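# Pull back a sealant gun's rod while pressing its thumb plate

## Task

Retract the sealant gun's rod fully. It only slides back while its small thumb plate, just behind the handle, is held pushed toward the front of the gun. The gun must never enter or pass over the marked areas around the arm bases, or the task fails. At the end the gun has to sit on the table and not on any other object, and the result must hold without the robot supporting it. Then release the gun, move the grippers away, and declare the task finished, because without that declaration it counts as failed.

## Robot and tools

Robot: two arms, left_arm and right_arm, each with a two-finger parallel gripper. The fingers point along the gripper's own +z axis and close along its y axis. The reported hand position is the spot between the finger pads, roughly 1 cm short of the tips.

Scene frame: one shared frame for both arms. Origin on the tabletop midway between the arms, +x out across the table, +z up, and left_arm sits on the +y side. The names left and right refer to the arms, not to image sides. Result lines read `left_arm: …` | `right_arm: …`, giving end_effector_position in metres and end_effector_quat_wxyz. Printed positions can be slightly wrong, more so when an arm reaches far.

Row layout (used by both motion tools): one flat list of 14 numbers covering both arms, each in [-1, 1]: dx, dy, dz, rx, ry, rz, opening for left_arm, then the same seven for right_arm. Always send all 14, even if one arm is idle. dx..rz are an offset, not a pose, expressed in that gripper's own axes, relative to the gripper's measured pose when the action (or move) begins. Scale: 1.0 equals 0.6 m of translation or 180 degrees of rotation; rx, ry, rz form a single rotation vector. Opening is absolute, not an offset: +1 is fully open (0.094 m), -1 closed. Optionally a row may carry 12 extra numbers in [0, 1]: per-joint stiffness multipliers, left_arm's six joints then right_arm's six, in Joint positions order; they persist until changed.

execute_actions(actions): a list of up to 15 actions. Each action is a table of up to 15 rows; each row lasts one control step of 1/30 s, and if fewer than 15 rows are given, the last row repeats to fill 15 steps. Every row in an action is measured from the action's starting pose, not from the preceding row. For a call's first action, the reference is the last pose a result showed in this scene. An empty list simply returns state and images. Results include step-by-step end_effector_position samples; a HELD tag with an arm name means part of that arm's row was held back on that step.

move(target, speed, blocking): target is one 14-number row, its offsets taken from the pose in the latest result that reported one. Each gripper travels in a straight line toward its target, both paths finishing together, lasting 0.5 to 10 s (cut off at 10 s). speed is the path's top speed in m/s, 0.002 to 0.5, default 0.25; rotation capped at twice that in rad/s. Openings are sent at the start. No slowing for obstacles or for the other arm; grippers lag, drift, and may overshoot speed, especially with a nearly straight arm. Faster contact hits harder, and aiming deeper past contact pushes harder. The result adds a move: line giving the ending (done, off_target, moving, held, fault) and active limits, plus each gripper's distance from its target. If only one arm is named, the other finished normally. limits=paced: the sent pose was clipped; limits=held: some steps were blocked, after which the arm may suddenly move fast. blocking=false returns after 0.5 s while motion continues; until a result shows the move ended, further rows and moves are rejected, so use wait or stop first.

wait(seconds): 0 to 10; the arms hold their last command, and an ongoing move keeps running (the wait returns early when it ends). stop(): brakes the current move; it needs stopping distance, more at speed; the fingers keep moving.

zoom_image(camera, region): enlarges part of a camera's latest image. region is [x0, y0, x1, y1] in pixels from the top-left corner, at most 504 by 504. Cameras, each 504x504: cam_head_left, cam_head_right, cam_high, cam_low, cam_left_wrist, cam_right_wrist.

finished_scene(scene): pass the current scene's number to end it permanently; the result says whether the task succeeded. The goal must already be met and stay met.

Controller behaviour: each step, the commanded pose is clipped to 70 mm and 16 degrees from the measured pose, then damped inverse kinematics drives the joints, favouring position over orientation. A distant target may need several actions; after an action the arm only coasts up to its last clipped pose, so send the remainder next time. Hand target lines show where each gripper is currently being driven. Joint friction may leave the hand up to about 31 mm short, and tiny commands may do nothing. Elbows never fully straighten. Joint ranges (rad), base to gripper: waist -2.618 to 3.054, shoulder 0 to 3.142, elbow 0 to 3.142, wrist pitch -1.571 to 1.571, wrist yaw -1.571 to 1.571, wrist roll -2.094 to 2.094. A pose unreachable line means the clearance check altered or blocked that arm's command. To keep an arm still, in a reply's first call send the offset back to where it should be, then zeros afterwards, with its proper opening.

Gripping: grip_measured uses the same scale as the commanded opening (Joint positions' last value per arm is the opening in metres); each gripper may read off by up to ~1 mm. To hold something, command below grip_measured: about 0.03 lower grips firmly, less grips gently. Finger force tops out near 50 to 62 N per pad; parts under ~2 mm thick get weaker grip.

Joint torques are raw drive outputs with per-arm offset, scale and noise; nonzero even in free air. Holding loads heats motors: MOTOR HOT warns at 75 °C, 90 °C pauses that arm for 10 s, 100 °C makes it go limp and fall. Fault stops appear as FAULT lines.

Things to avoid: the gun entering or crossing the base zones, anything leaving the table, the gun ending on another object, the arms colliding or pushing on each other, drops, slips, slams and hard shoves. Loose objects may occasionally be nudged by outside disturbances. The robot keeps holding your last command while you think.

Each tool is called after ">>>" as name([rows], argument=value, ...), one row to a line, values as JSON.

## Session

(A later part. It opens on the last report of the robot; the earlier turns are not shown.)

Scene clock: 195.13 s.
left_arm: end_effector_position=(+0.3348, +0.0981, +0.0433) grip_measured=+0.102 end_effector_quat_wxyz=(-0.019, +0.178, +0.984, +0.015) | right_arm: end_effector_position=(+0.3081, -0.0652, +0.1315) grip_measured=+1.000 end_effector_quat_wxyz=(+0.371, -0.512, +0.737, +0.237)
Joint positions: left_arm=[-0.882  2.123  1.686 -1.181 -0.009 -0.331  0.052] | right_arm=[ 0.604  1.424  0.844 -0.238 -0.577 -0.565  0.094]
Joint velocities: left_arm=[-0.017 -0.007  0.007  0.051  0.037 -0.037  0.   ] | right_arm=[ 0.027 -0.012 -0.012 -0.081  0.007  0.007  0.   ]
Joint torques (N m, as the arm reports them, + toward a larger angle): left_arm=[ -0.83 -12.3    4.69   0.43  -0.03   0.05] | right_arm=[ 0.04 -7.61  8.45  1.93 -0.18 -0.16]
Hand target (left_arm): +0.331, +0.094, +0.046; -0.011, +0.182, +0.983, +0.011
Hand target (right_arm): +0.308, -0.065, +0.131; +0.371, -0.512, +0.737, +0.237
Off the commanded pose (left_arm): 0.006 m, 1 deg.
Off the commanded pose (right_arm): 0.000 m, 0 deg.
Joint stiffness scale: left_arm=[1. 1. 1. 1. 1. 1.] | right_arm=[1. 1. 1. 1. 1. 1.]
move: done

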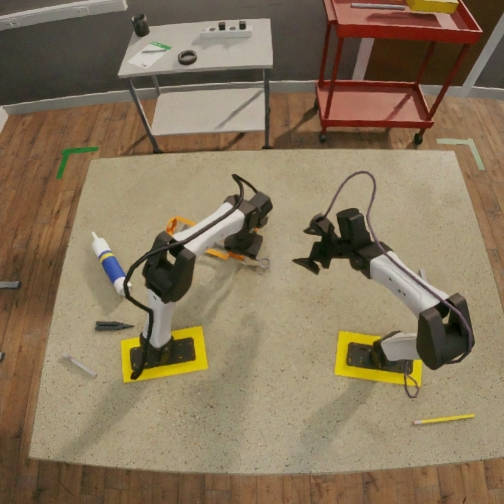

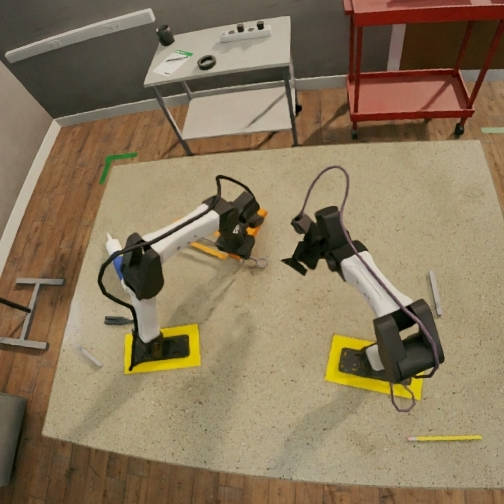

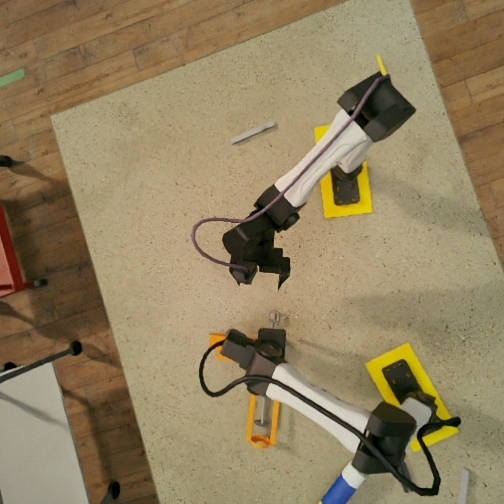

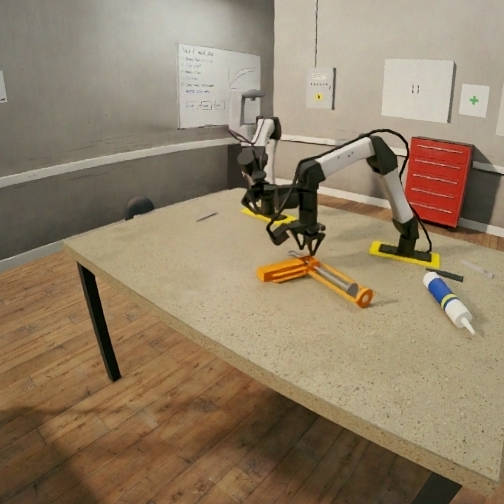

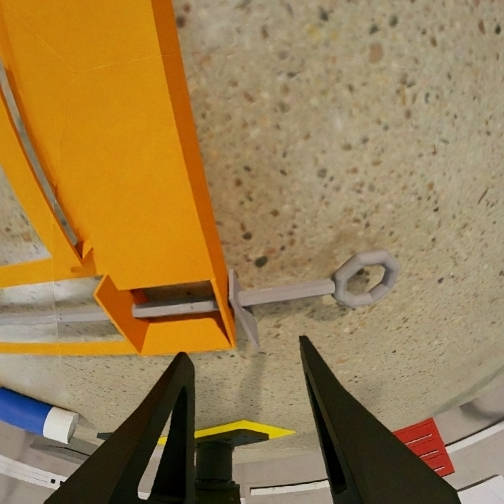

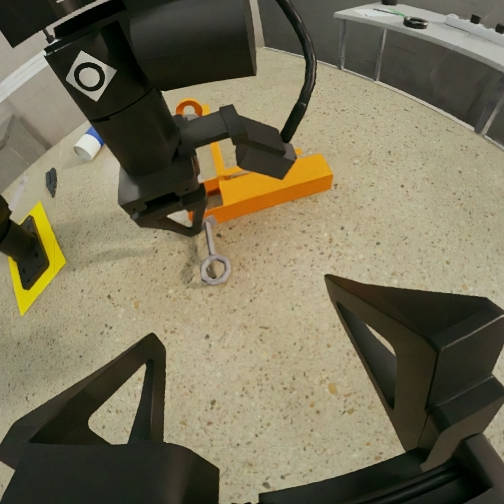

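>>> move(target=[0,0,0.035,0,0,0,0.1, 0,0,0,0,0,0,1], speed=0.04)

>>> zoom_image(camera="cam_low", region=[250, 210, 350, 290])

>>> zoom_image(camera="cam_right_wrist", region=[130, 150, 290, 300])

Scene clock: 212.27 s.
left_arm: end_effector_position=(+0.3345, +0.0985, +0.0362) grip_measured=+0.102 end_effector_quat_wxyz=(-0.017, +0.178, +0.984, +0.014) | right_arm: end_effector_position=(+0.3081, -0.0652, +0.1315) grip_measured=+1.000 end_effector_quat_wxyz=(+0.371, -0.512, +0.737, +0.237)
Joint positions: left_arm=[-0.882  2.123  1.657 -1.148 -0.009 -0.331  0.052] | right_arm=[ 0.604  1.424  0.844 -0.238 -0.577 -0.565  0.094]
Joint velocities: left_arm=[ 0.022  0.007 -0.012  0.037  0.051 -0.022 -0.001] | right_arm=[ 0.007 -0.017  0.002  0.081  0.007  0.007  0.   ]
Joint torques (N m, as the arm reports them, + toward a larger angle): left_arm=[-0.03 -9.55  3.53  0.69 -0.02  0.12] | right_arm=[ 0.01 -7.61  8.45  1.92 -0.18 -0.16]
Hand target (left_arm): +0.333, +0.099, +0.023; -0.019, +0.178, +0.984, +0.016
Hand target (right_arm): +0.308, -0.065, +0.131; +0.371, -0.512, +0.737, +0.237
Off the commanded pose (left_arm): 0.014 m, 0 deg.
Off the commanded pose (right_arm): 0.000 m, 0 deg.
Joint stiffness scale: left_arm=[1. 1. 1. 1. 1. 1.] | right_arm=[1. 1. 1. 1. 1. 1.]
move: off_target (left_arm)

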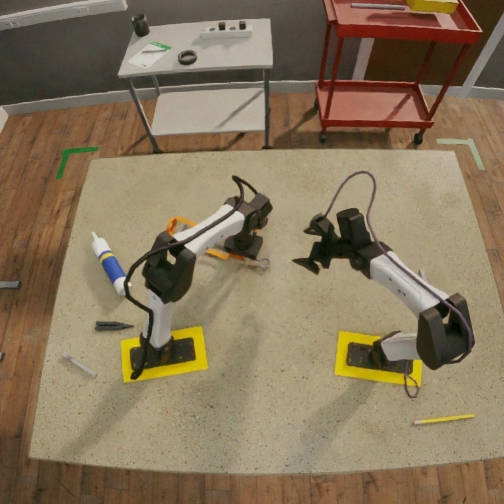

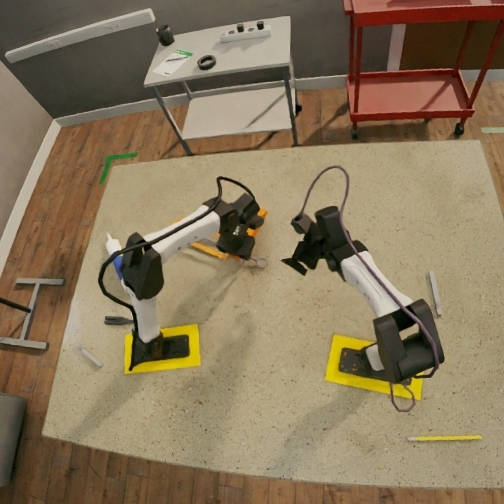

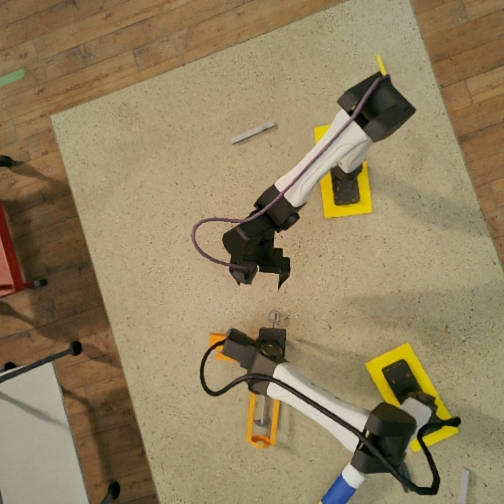

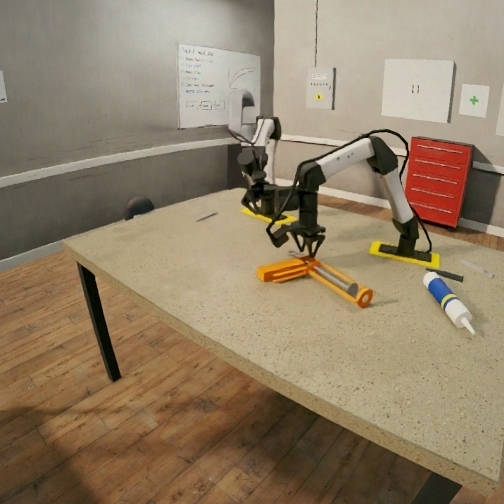

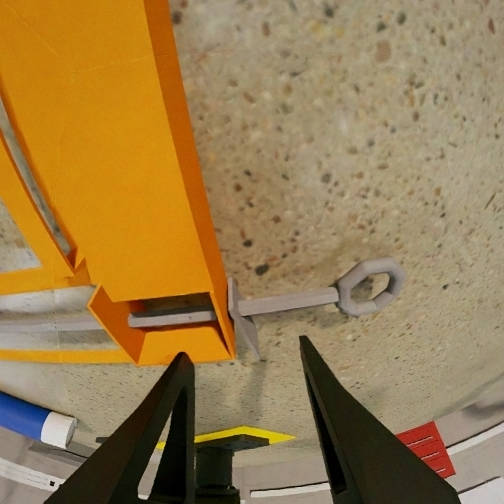

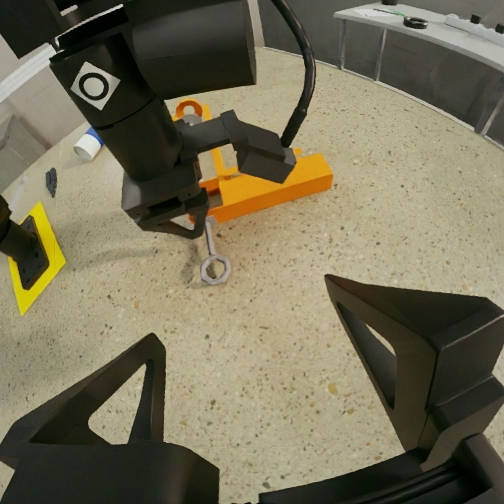

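Region (250, 210, 350, 290) of cam_low's 504x504 image, scaled by 5.040, with more detail than that image has; it fills the top 403 rows of this view, and the rest is white.

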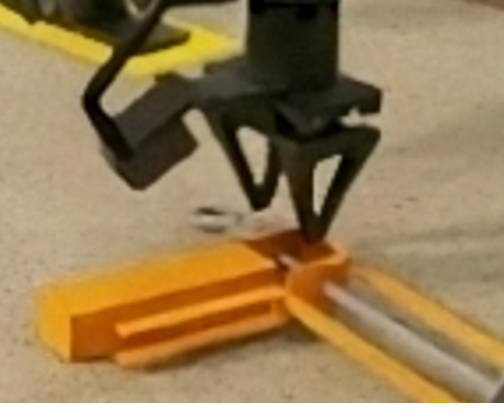

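Region (130, 150, 290, 300) of cam_right_wrist's 504x504 image, scaled by 3.150, with more detail than that image has; it fills the top 472 rows of this view, and the rest is white.

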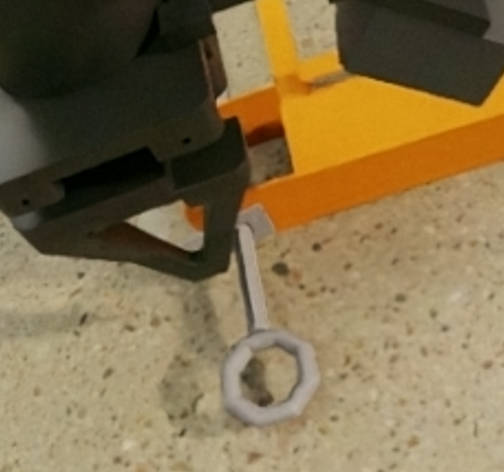

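>>> move(target=[-0.03,0,-0.008,0,0,0,0.1, 0,0,0,0,0,0,1], speed=0.04)

>>> zoom_image(camera="cam_low", region=[250, 210, 350, 290])

Scene clock: 219.70 s.
left_arm: end_effector_position=(+0.3461, +0.0889, +0.0373) grip_measured=+0.102 end_effector_quat_wxyz=(-0.016, +0.181, +0.983, +0.014) | right_arm: end_effector_position=(+0.3081, -0.0652, +0.1315) grip_measured=+1.000 end_effector_quat_wxyz=(+0.371, -0.512, +0.737, +0.237)
Joint positions: left_arm=[-0.882  2.18   1.753 -1.185 -0.009 -0.324  0.052] | right_arm=[ 0.604  1.424  0.844 -0.238 -0.577 -0.565  0.094]
Joint velocities: left_arm=[ 0.007  0.002 -0.002 -0.11   0.007 -0.007 -0.001] | right_arm=[-0.002  0.007 -0.007 -0.022 -0.022  0.037  0.   ]
Joint torques (N m, as the arm reports them, + toward a larger angle): left_arm=[  0.87 -10.5    7.91   0.18  -0.03   0.17] | right_arm=[-0.01 -7.63  8.45  1.93 -0.18 -0.17]
Hand target (left_arm): +0.352, +0.092, +0.040; -0.016, +0.178, +0.984, +0.014
Hand target (right_arm): +0.308, -0.065, +0.131; +0.371, -0.512, +0.737, +0.237
Off the commanded pose (left_arm): 0.007 m, 0 deg.
Off the commanded pose (right_arm): 0.000 m, 0 deg.
Joint stiffness scale: left_arm=[1. 1. 1. 1. 1. 1.] | right_arm=[1. 1. 1. 1. 1. 1.]
move: done

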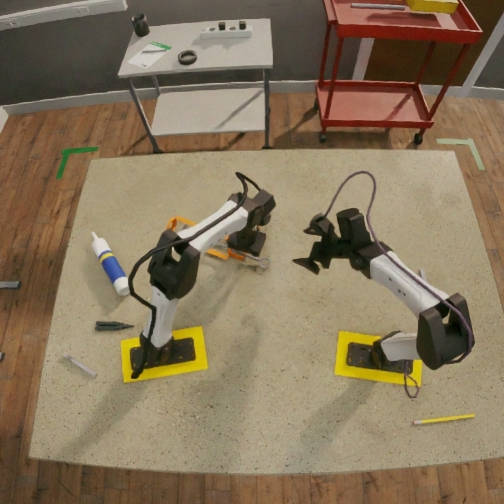

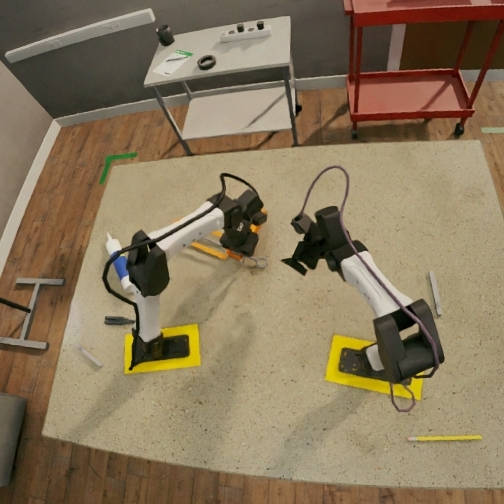

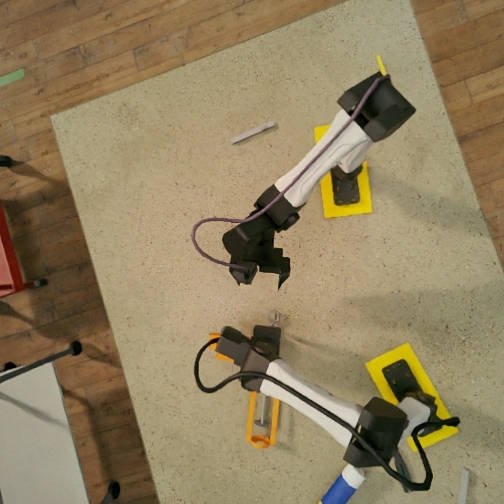

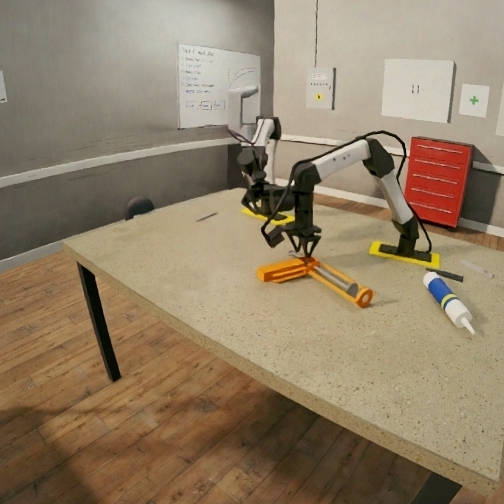

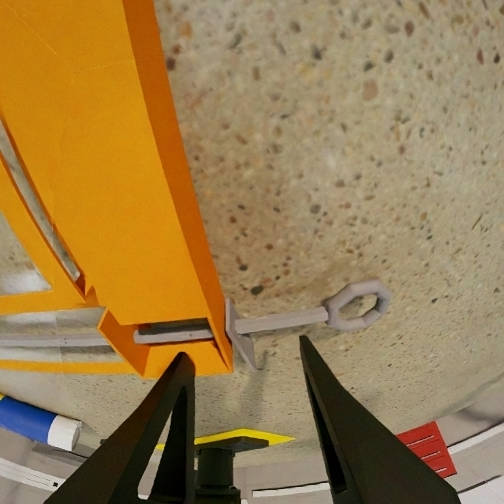

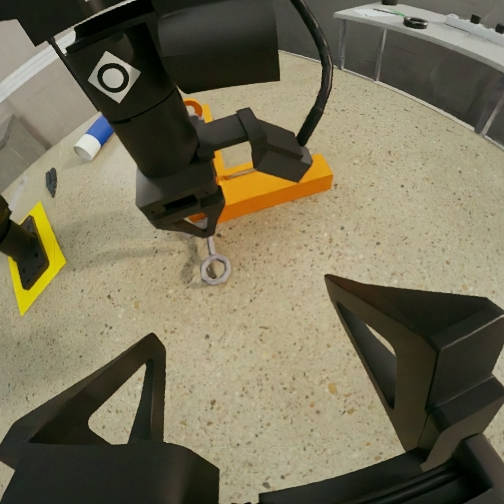

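Region (250, 210, 350, 290) of cam_low's 504x504 image, scaled by 5.040, with more detail than that image has; it fills the top 403 rows of this view, and the rest is white.

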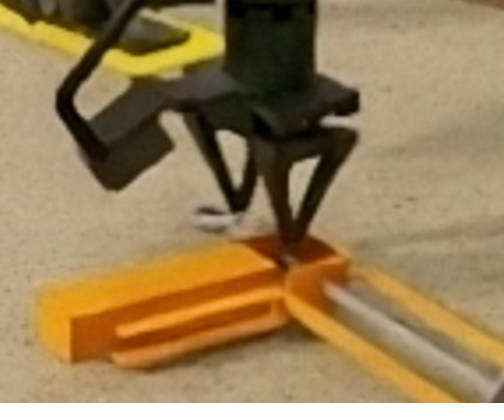

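>>> move(target=[0.0135,0,0.036,0,0,0,0.1, 0,0,0,0,0,0,1], speed=0.03)

>>> zoom_image(camera="cam_low", region=[250, 210, 350, 290])

>>> zoom_image(camera="cam_right_wrist", region=[130, 150, 290, 300])

Scene clock: 226.83 s.
left_arm: end_effector_position=(+0.3408, +0.0933, +0.0250) grip_measured=+0.102 end_effector_quat_wxyz=(-0.016, +0.181, +0.983, +0.014) | right_arm: end_effector_position=(+0.3081, -0.0652, +0.1315) grip_measured=+1.000 end_effector_quat_wxyz=(+0.371, -0.512, +0.737, +0.237)
Joint positions: left_arm=[-0.882  2.163  1.675 -1.124 -0.009 -0.325  0.052] | right_arm=[ 0.604  1.424  0.844 -0.238 -0.577 -0.565  0.094]
Joint velocities: left_arm=[-0.007  0.007 -0.012  0.007 -0.022  0.022  0.   ] | right_arm=[-0.007  0.002  0.012  0.007  0.007  0.037  0.   ]
Joint torques (N m, as the arm reports them, + toward a larger angle): left_arm=[ -0.33 -10.84   3.67   0.62  -0.02   0.07] | right_arm=[ 0.   -7.63  8.45  1.93 -0.19 -0.16]
Hand target (left_arm): +0.338, +0.093, +0.016; -0.016, +0.181, +0.983, +0.014
Hand target (right_arm): +0.308, -0.065, +0.131; +0.371, -0.512, +0.737, +0.237
Off the commanded pose (left_arm): 0.009 m, 0 deg.
Off the commanded pose (right_arm): 0.000 m, 0 deg.
Joint stiffness scale: left_arm=[1. 1. 1. 1. 1. 1.] | right_arm=[1. 1. 1. 1. 1. 1.]
move: done

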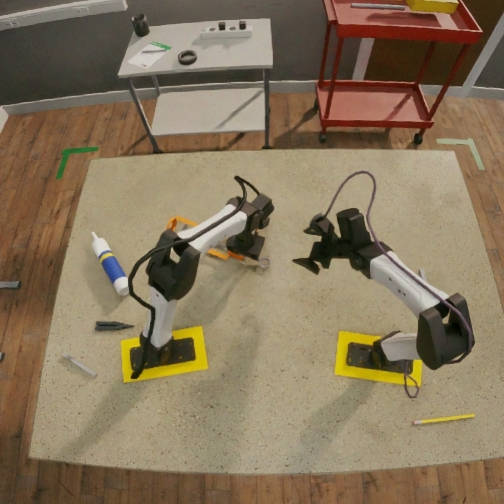

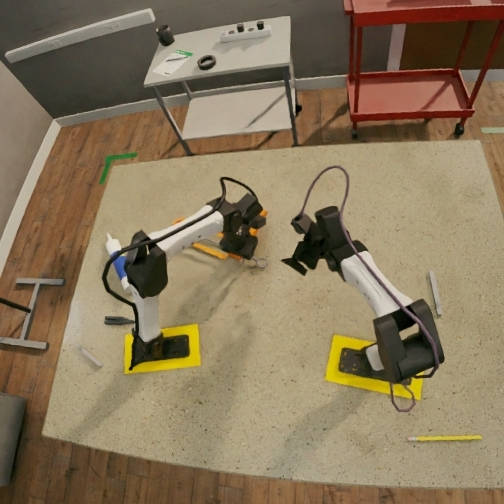

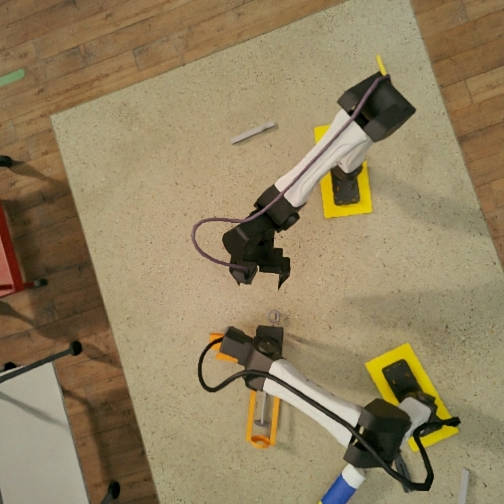

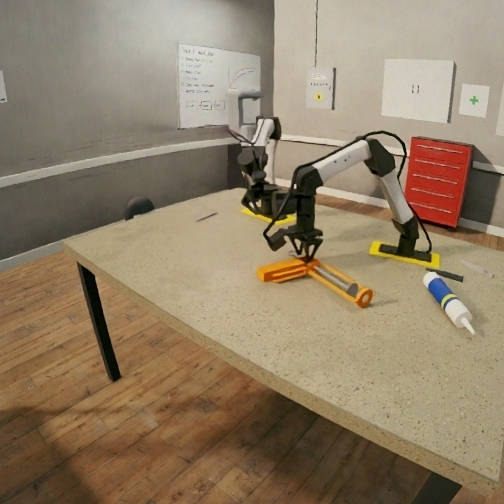

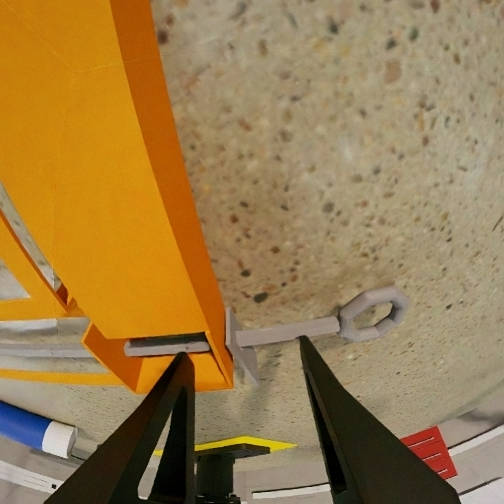

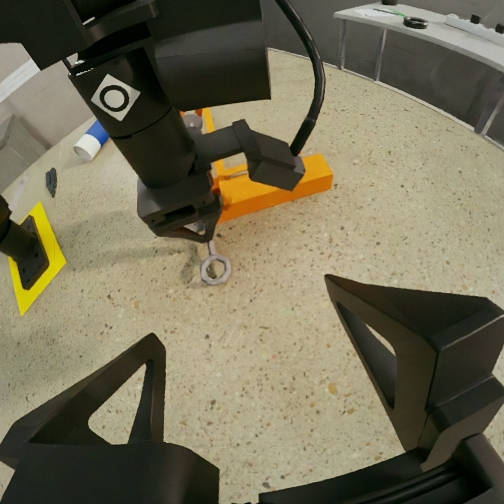

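Region (250, 210, 350, 290) of cam_low's 504x504 image, scaled by 5.040, with more detail than that image has; it fills the top 403 rows of this view, and the rest is white.

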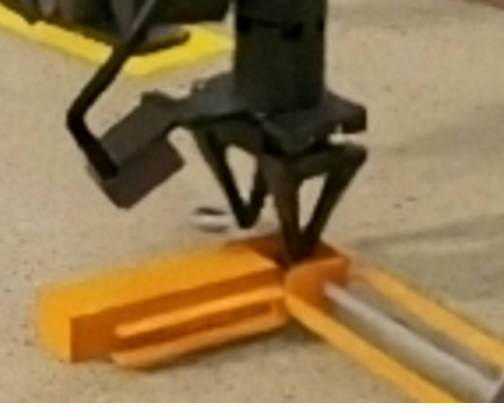

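Region (130, 150, 290, 300) of cam_right_wrist's 504x504 image, scaled by 3.150, with more detail than that image has; it fills the top 472 rows of this view, and the rest is white.

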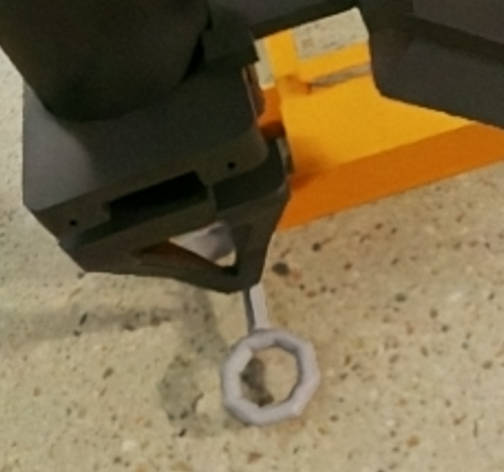

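>>> move(target=[0.012,0,0.018,0,0,0,0.1, 0,0,0,0,0,0,1], speed=0.03)

>>> zoom_image(camera="cam_right_wrist", region=[130, 150, 290, 300])

Scene clock: 231.97 s.
left_arm: end_effector_position=(+0.3404, +0.0937, +0.0249) grip_measured=+0.102 end_effector_quat_wxyz=(-0.007, +0.180, +0.984, +0.009) | right_arm: end_effector_position=(+0.3081, -0.0652, +0.1315) grip_measured=+1.000 end_effector_quat_wxyz=(+0.371, -0.512, +0.737, +0.237)
Joint positions: left_arm=[-0.882  2.141  1.641 -1.09  -0.009 -0.326  0.052] | right_arm=[ 0.604  1.424  0.844 -0.238 -0.577 -0.565  0.094]
Joint velocities: left_arm=[ 0.007 -0.007 -0.007  0.007  0.081 -0.051 -0.001] | right_arm=[ 0.002 -0.002  0.002  0.051  0.007 -0.037  0.   ]
Joint torques (N m, as the arm reports them, + toward a larger angle): left_arm=[ -0.31 -10.4    3.55   0.53  -0.03   0.07] | right_arm=[ 0.   -7.63  8.44  1.93 -0.18 -0.16]
Hand target (left_arm): +0.333, +0.097, +0.015; -0.016, +0.181, +0.983, +0.014
Hand target (right_arm): +0.308, -0.065, +0.131; +0.371, -0.512, +0.737, +0.237
Off the commanded pose (left_arm): 0.013 m, 1 deg.
Off the commanded pose (right_arm): 0.000 m, 0 deg.
Joint stiffness scale: left_arm=[1. 1. 1. 1. 1. 1.] | right_arm=[1. 1. 1. 1. 1. 1.]
move: off_target (left_arm)

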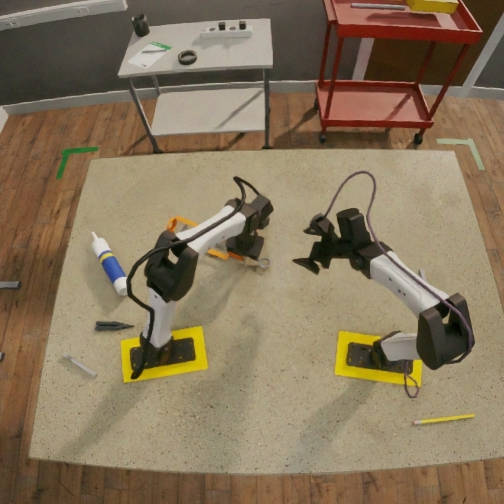

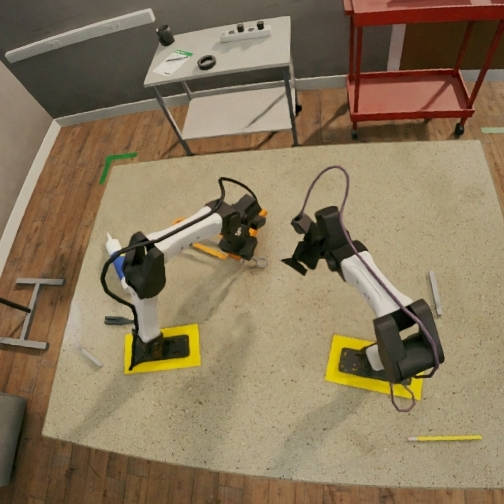

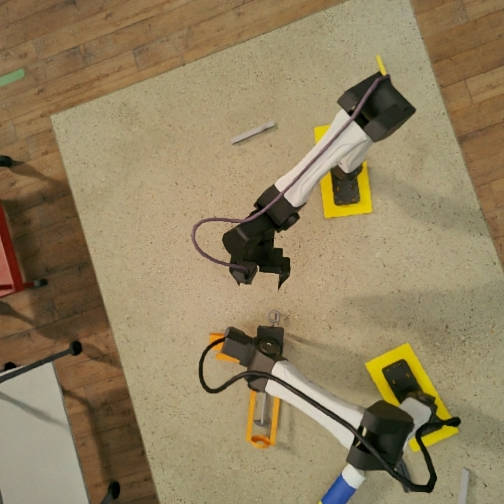

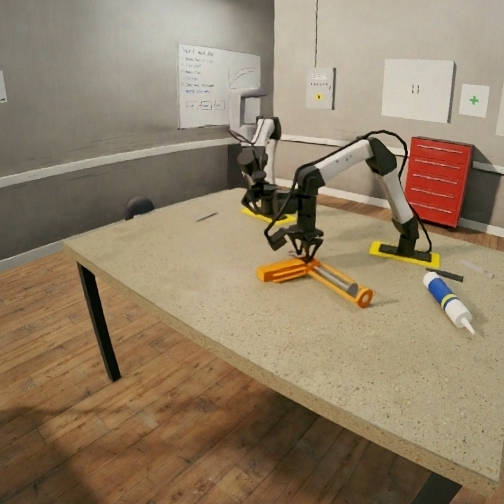

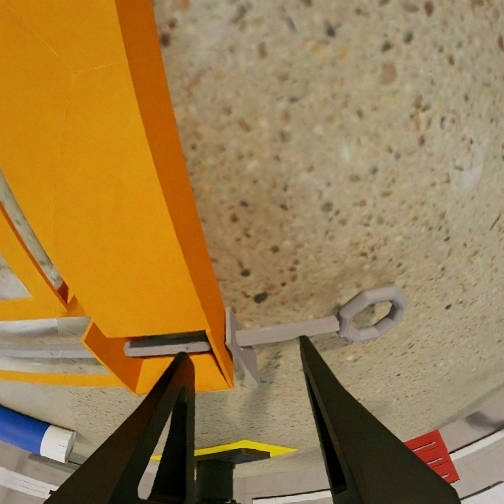

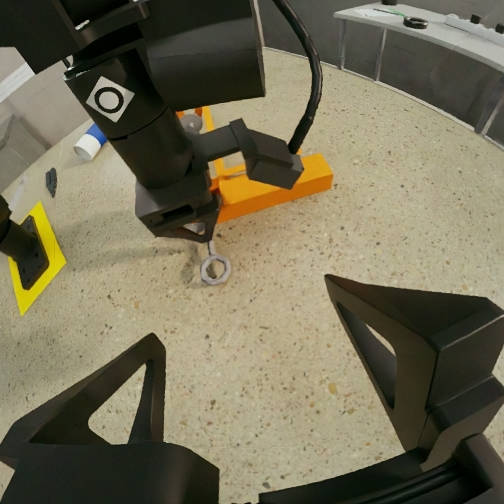

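Region (130, 150, 290, 300) of cam_right_wrist's 504x504 image, scaled by 3.150, with more detail than that image has; it fills the top 472 rows of this view, and the rest is white.

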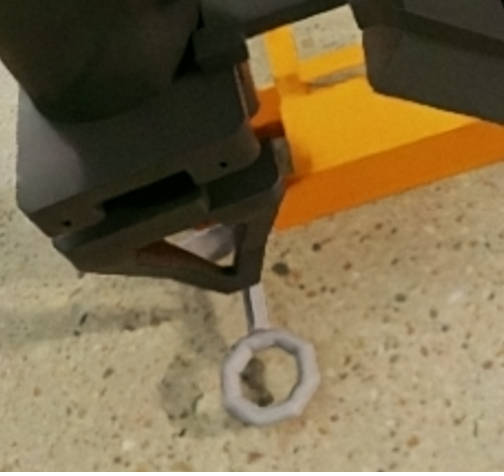

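>>> move(target=[0,0,-0.004,0,0,0,-1, 0,0,0,0,0,0,1], speed=0.02)

>>> zoom_image(camera="cam_left_wrist", region=[100, 250, 420, 450])

>>> zoom_image(camera="cam_right_wrist", region=[130, 150, 290, 300])

Scene clock: 241.27 s.
left_arm: end_effector_position=(+0.3412, +0.0946, +0.0249) grip_measured=-0.917 end_effector_quat_wxyz=(-0.005, +0.180, +0.984, +0.012) | right_arm: end_effector_position=(+0.3081, -0.0652, +0.1315) grip_measured=+1.000 end_effector_quat_wxyz=(+0.371, -0.512, +0.737, +0.237)
Joint positions: left_arm=[-0.881  2.141  1.641 -1.09  -0.015 -0.325  0.004] | right_arm=[ 0.604  1.424  0.844 -0.238 -0.577 -0.565  0.094]
Joint velocities: left_arm=[ 0.007  0.002  0.007  0.007 -0.007 -0.007 -0.   ] | right_arm=[-0.007 -0.027 -0.027  0.037 -0.066 -0.007  0.   ]
Joint torques (N m, as the arm reports them, + toward a larger angle): left_arm=[  0.   -11.     6.63   0.28   0.02   0.11] | right_arm=[ 0.03 -7.62  8.46  1.93 -0.18 -0.16]
Hand target (left_arm): +0.340, +0.094, +0.027; -0.007, +0.180, +0.984, +0.009
Hand target (right_arm): +0.308, -0.065, +0.131; +0.371, -0.512, +0.737, +0.237
Off the commanded pose (left_arm): 0.003 m, 0 deg.
Off the commanded pose (right_arm): 0.000 m, 0 deg.
Joint stiffness scale: left_arm=[1. 1. 1. 1. 1. 1.] | right_arm=[1. 1. 1. 1. 1. 1.]
move: done

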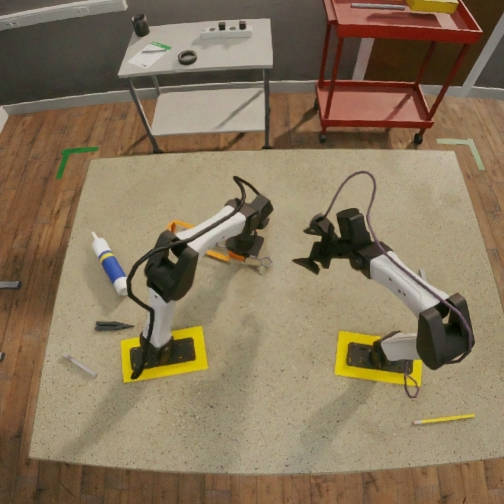

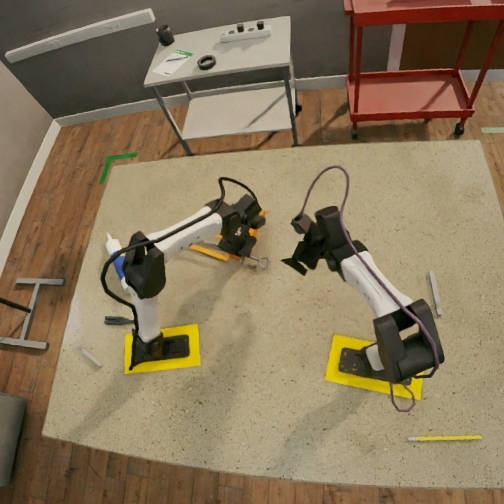

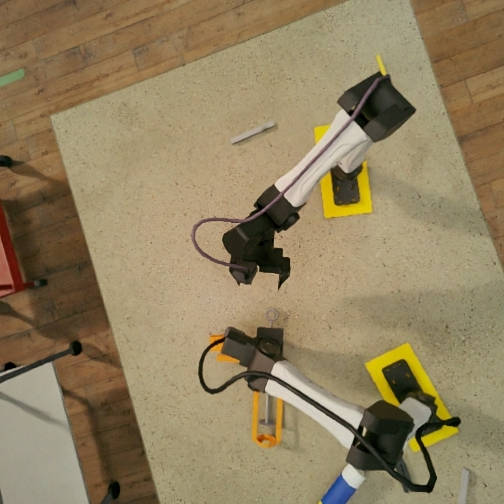

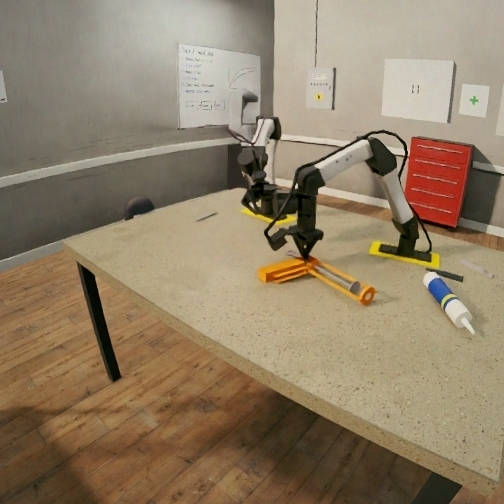

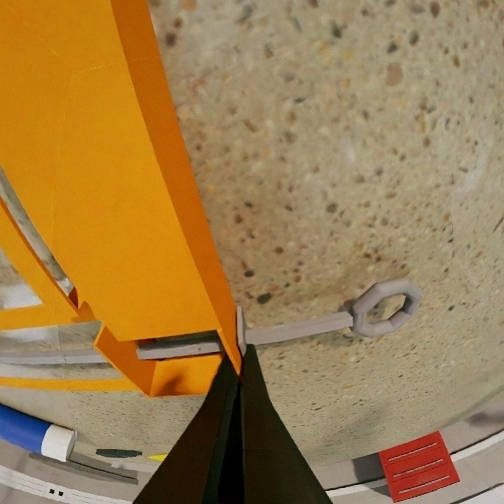

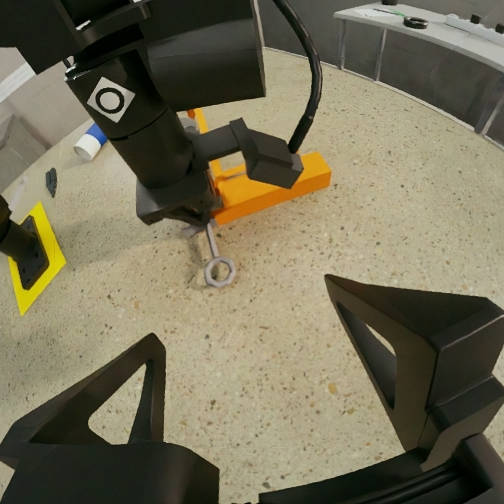

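Region (100, 250, 420, 450) of cam_left_wrist's 504x504 image, scaled by 1.575, with more detail than that image has; it fills the top 315 rows of this view, and the rest is white.

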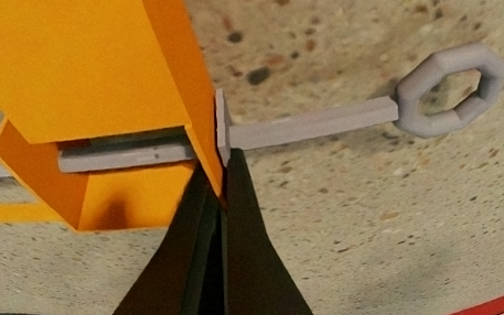

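Region (130, 150, 290, 300) of cam_right_wrist's 504x504 image, scaled by 3.150, with more detail than that image has; it fills the top 472 rows of this view, and the rest is white.

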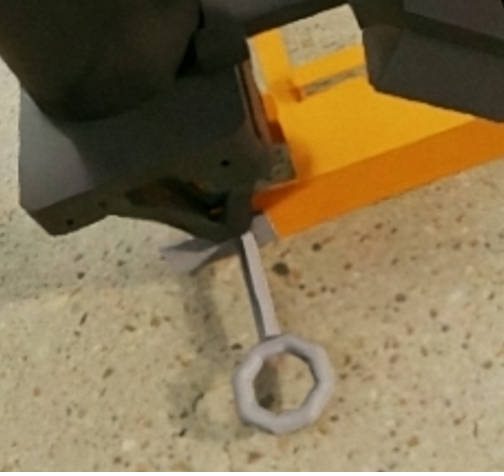

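>>> move(target=[0,0,0,0,0,0,-1, 0.038,0.022,0.135,0,0,0,0.3], speed=0.1)

>>> zoom_image(camera="cam_low", region=[220, 170, 350, 290])

Scene clock: 259.37 s.
left_arm: end_effector_position=(+0.3412, +0.0946, +0.0249) grip_measured=-0.917 end_effector_quat_wxyz=(-0.005, +0.180, +0.984, +0.012) | right_arm: end_effector_position=(+0.3249, -0.0128, +0.0833) grip_measured=+0.302 end_effector_quat_wxyz=(+0.390, -0.516, +0.725, +0.236)
Joint positions: left_arm=[-0.881  2.141  1.641 -1.09  -0.015 -0.325  0.004] | right_arm=[ 0.737  1.656  0.808  0.126 -0.487 -0.465  0.061]
Joint velocities: left_arm=[ 0.007 -0.017 -0.007 -0.081  0.022 -0.007 -0.   ] | right_arm=[ 0.012 -0.012 -0.002 -0.022 -0.066  0.007  0.001]
Joint torques (N m, as the arm reports them, + toward a larger angle): left_arm=[  0.03 -10.83   6.14   0.35  -0.03   0.12] | right_arm=[ 0.66 -7.55  5.46  2.18 -0.03 -0.1 ]
Hand target (left_arm): +0.341, +0.095, +0.025; -0.005, +0.180, +0.984, +0.012
Hand target (right_arm): +0.317, -0.016, +0.065; +0.371, -0.513, +0.737, +0.235
Off the commanded pose (left_arm): 0.000 m, 0 deg.
Off the commanded pose (right_arm): 0.022 m, 3 deg.
Joint stiffness scale: left_arm=[1. 1. 1. 1. 1. 1.] | right_arm=[1. 1. 1. 1. 1. 1.]
move: off_target (right_arm)

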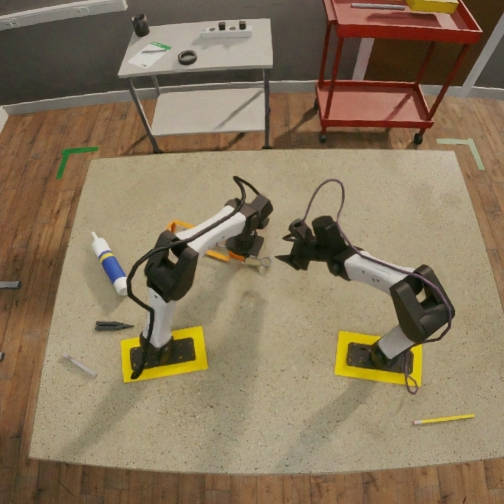

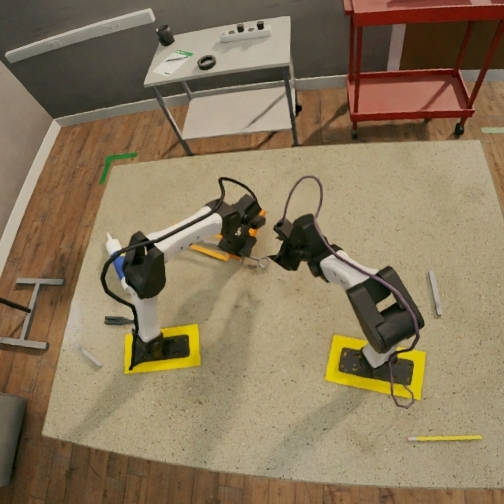

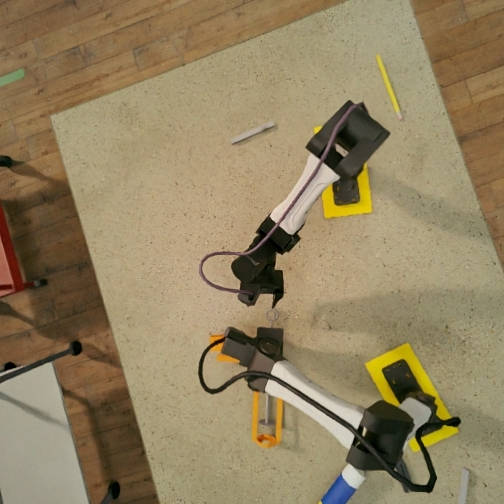

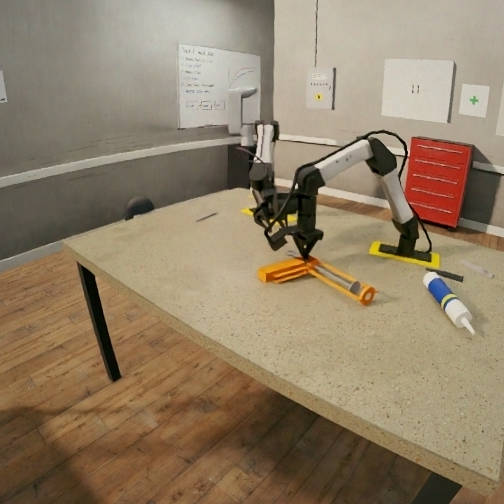

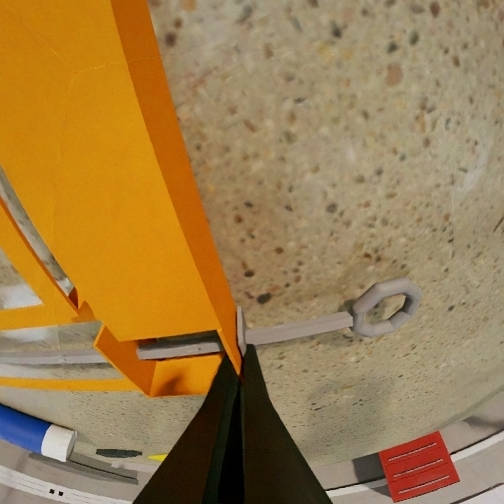

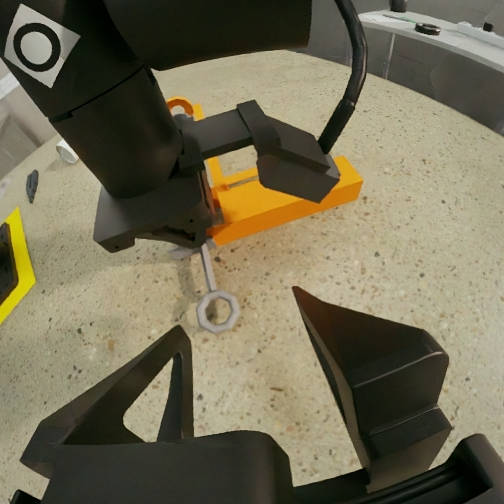

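Region (220, 170, 350, 290) of cam_low's 504x504 image, scaled by 3.877, with more detail than that image has; it fills the top 465 rows of this view, and the rest is white.

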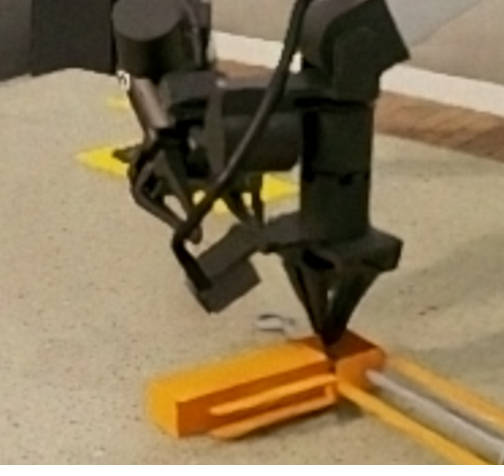

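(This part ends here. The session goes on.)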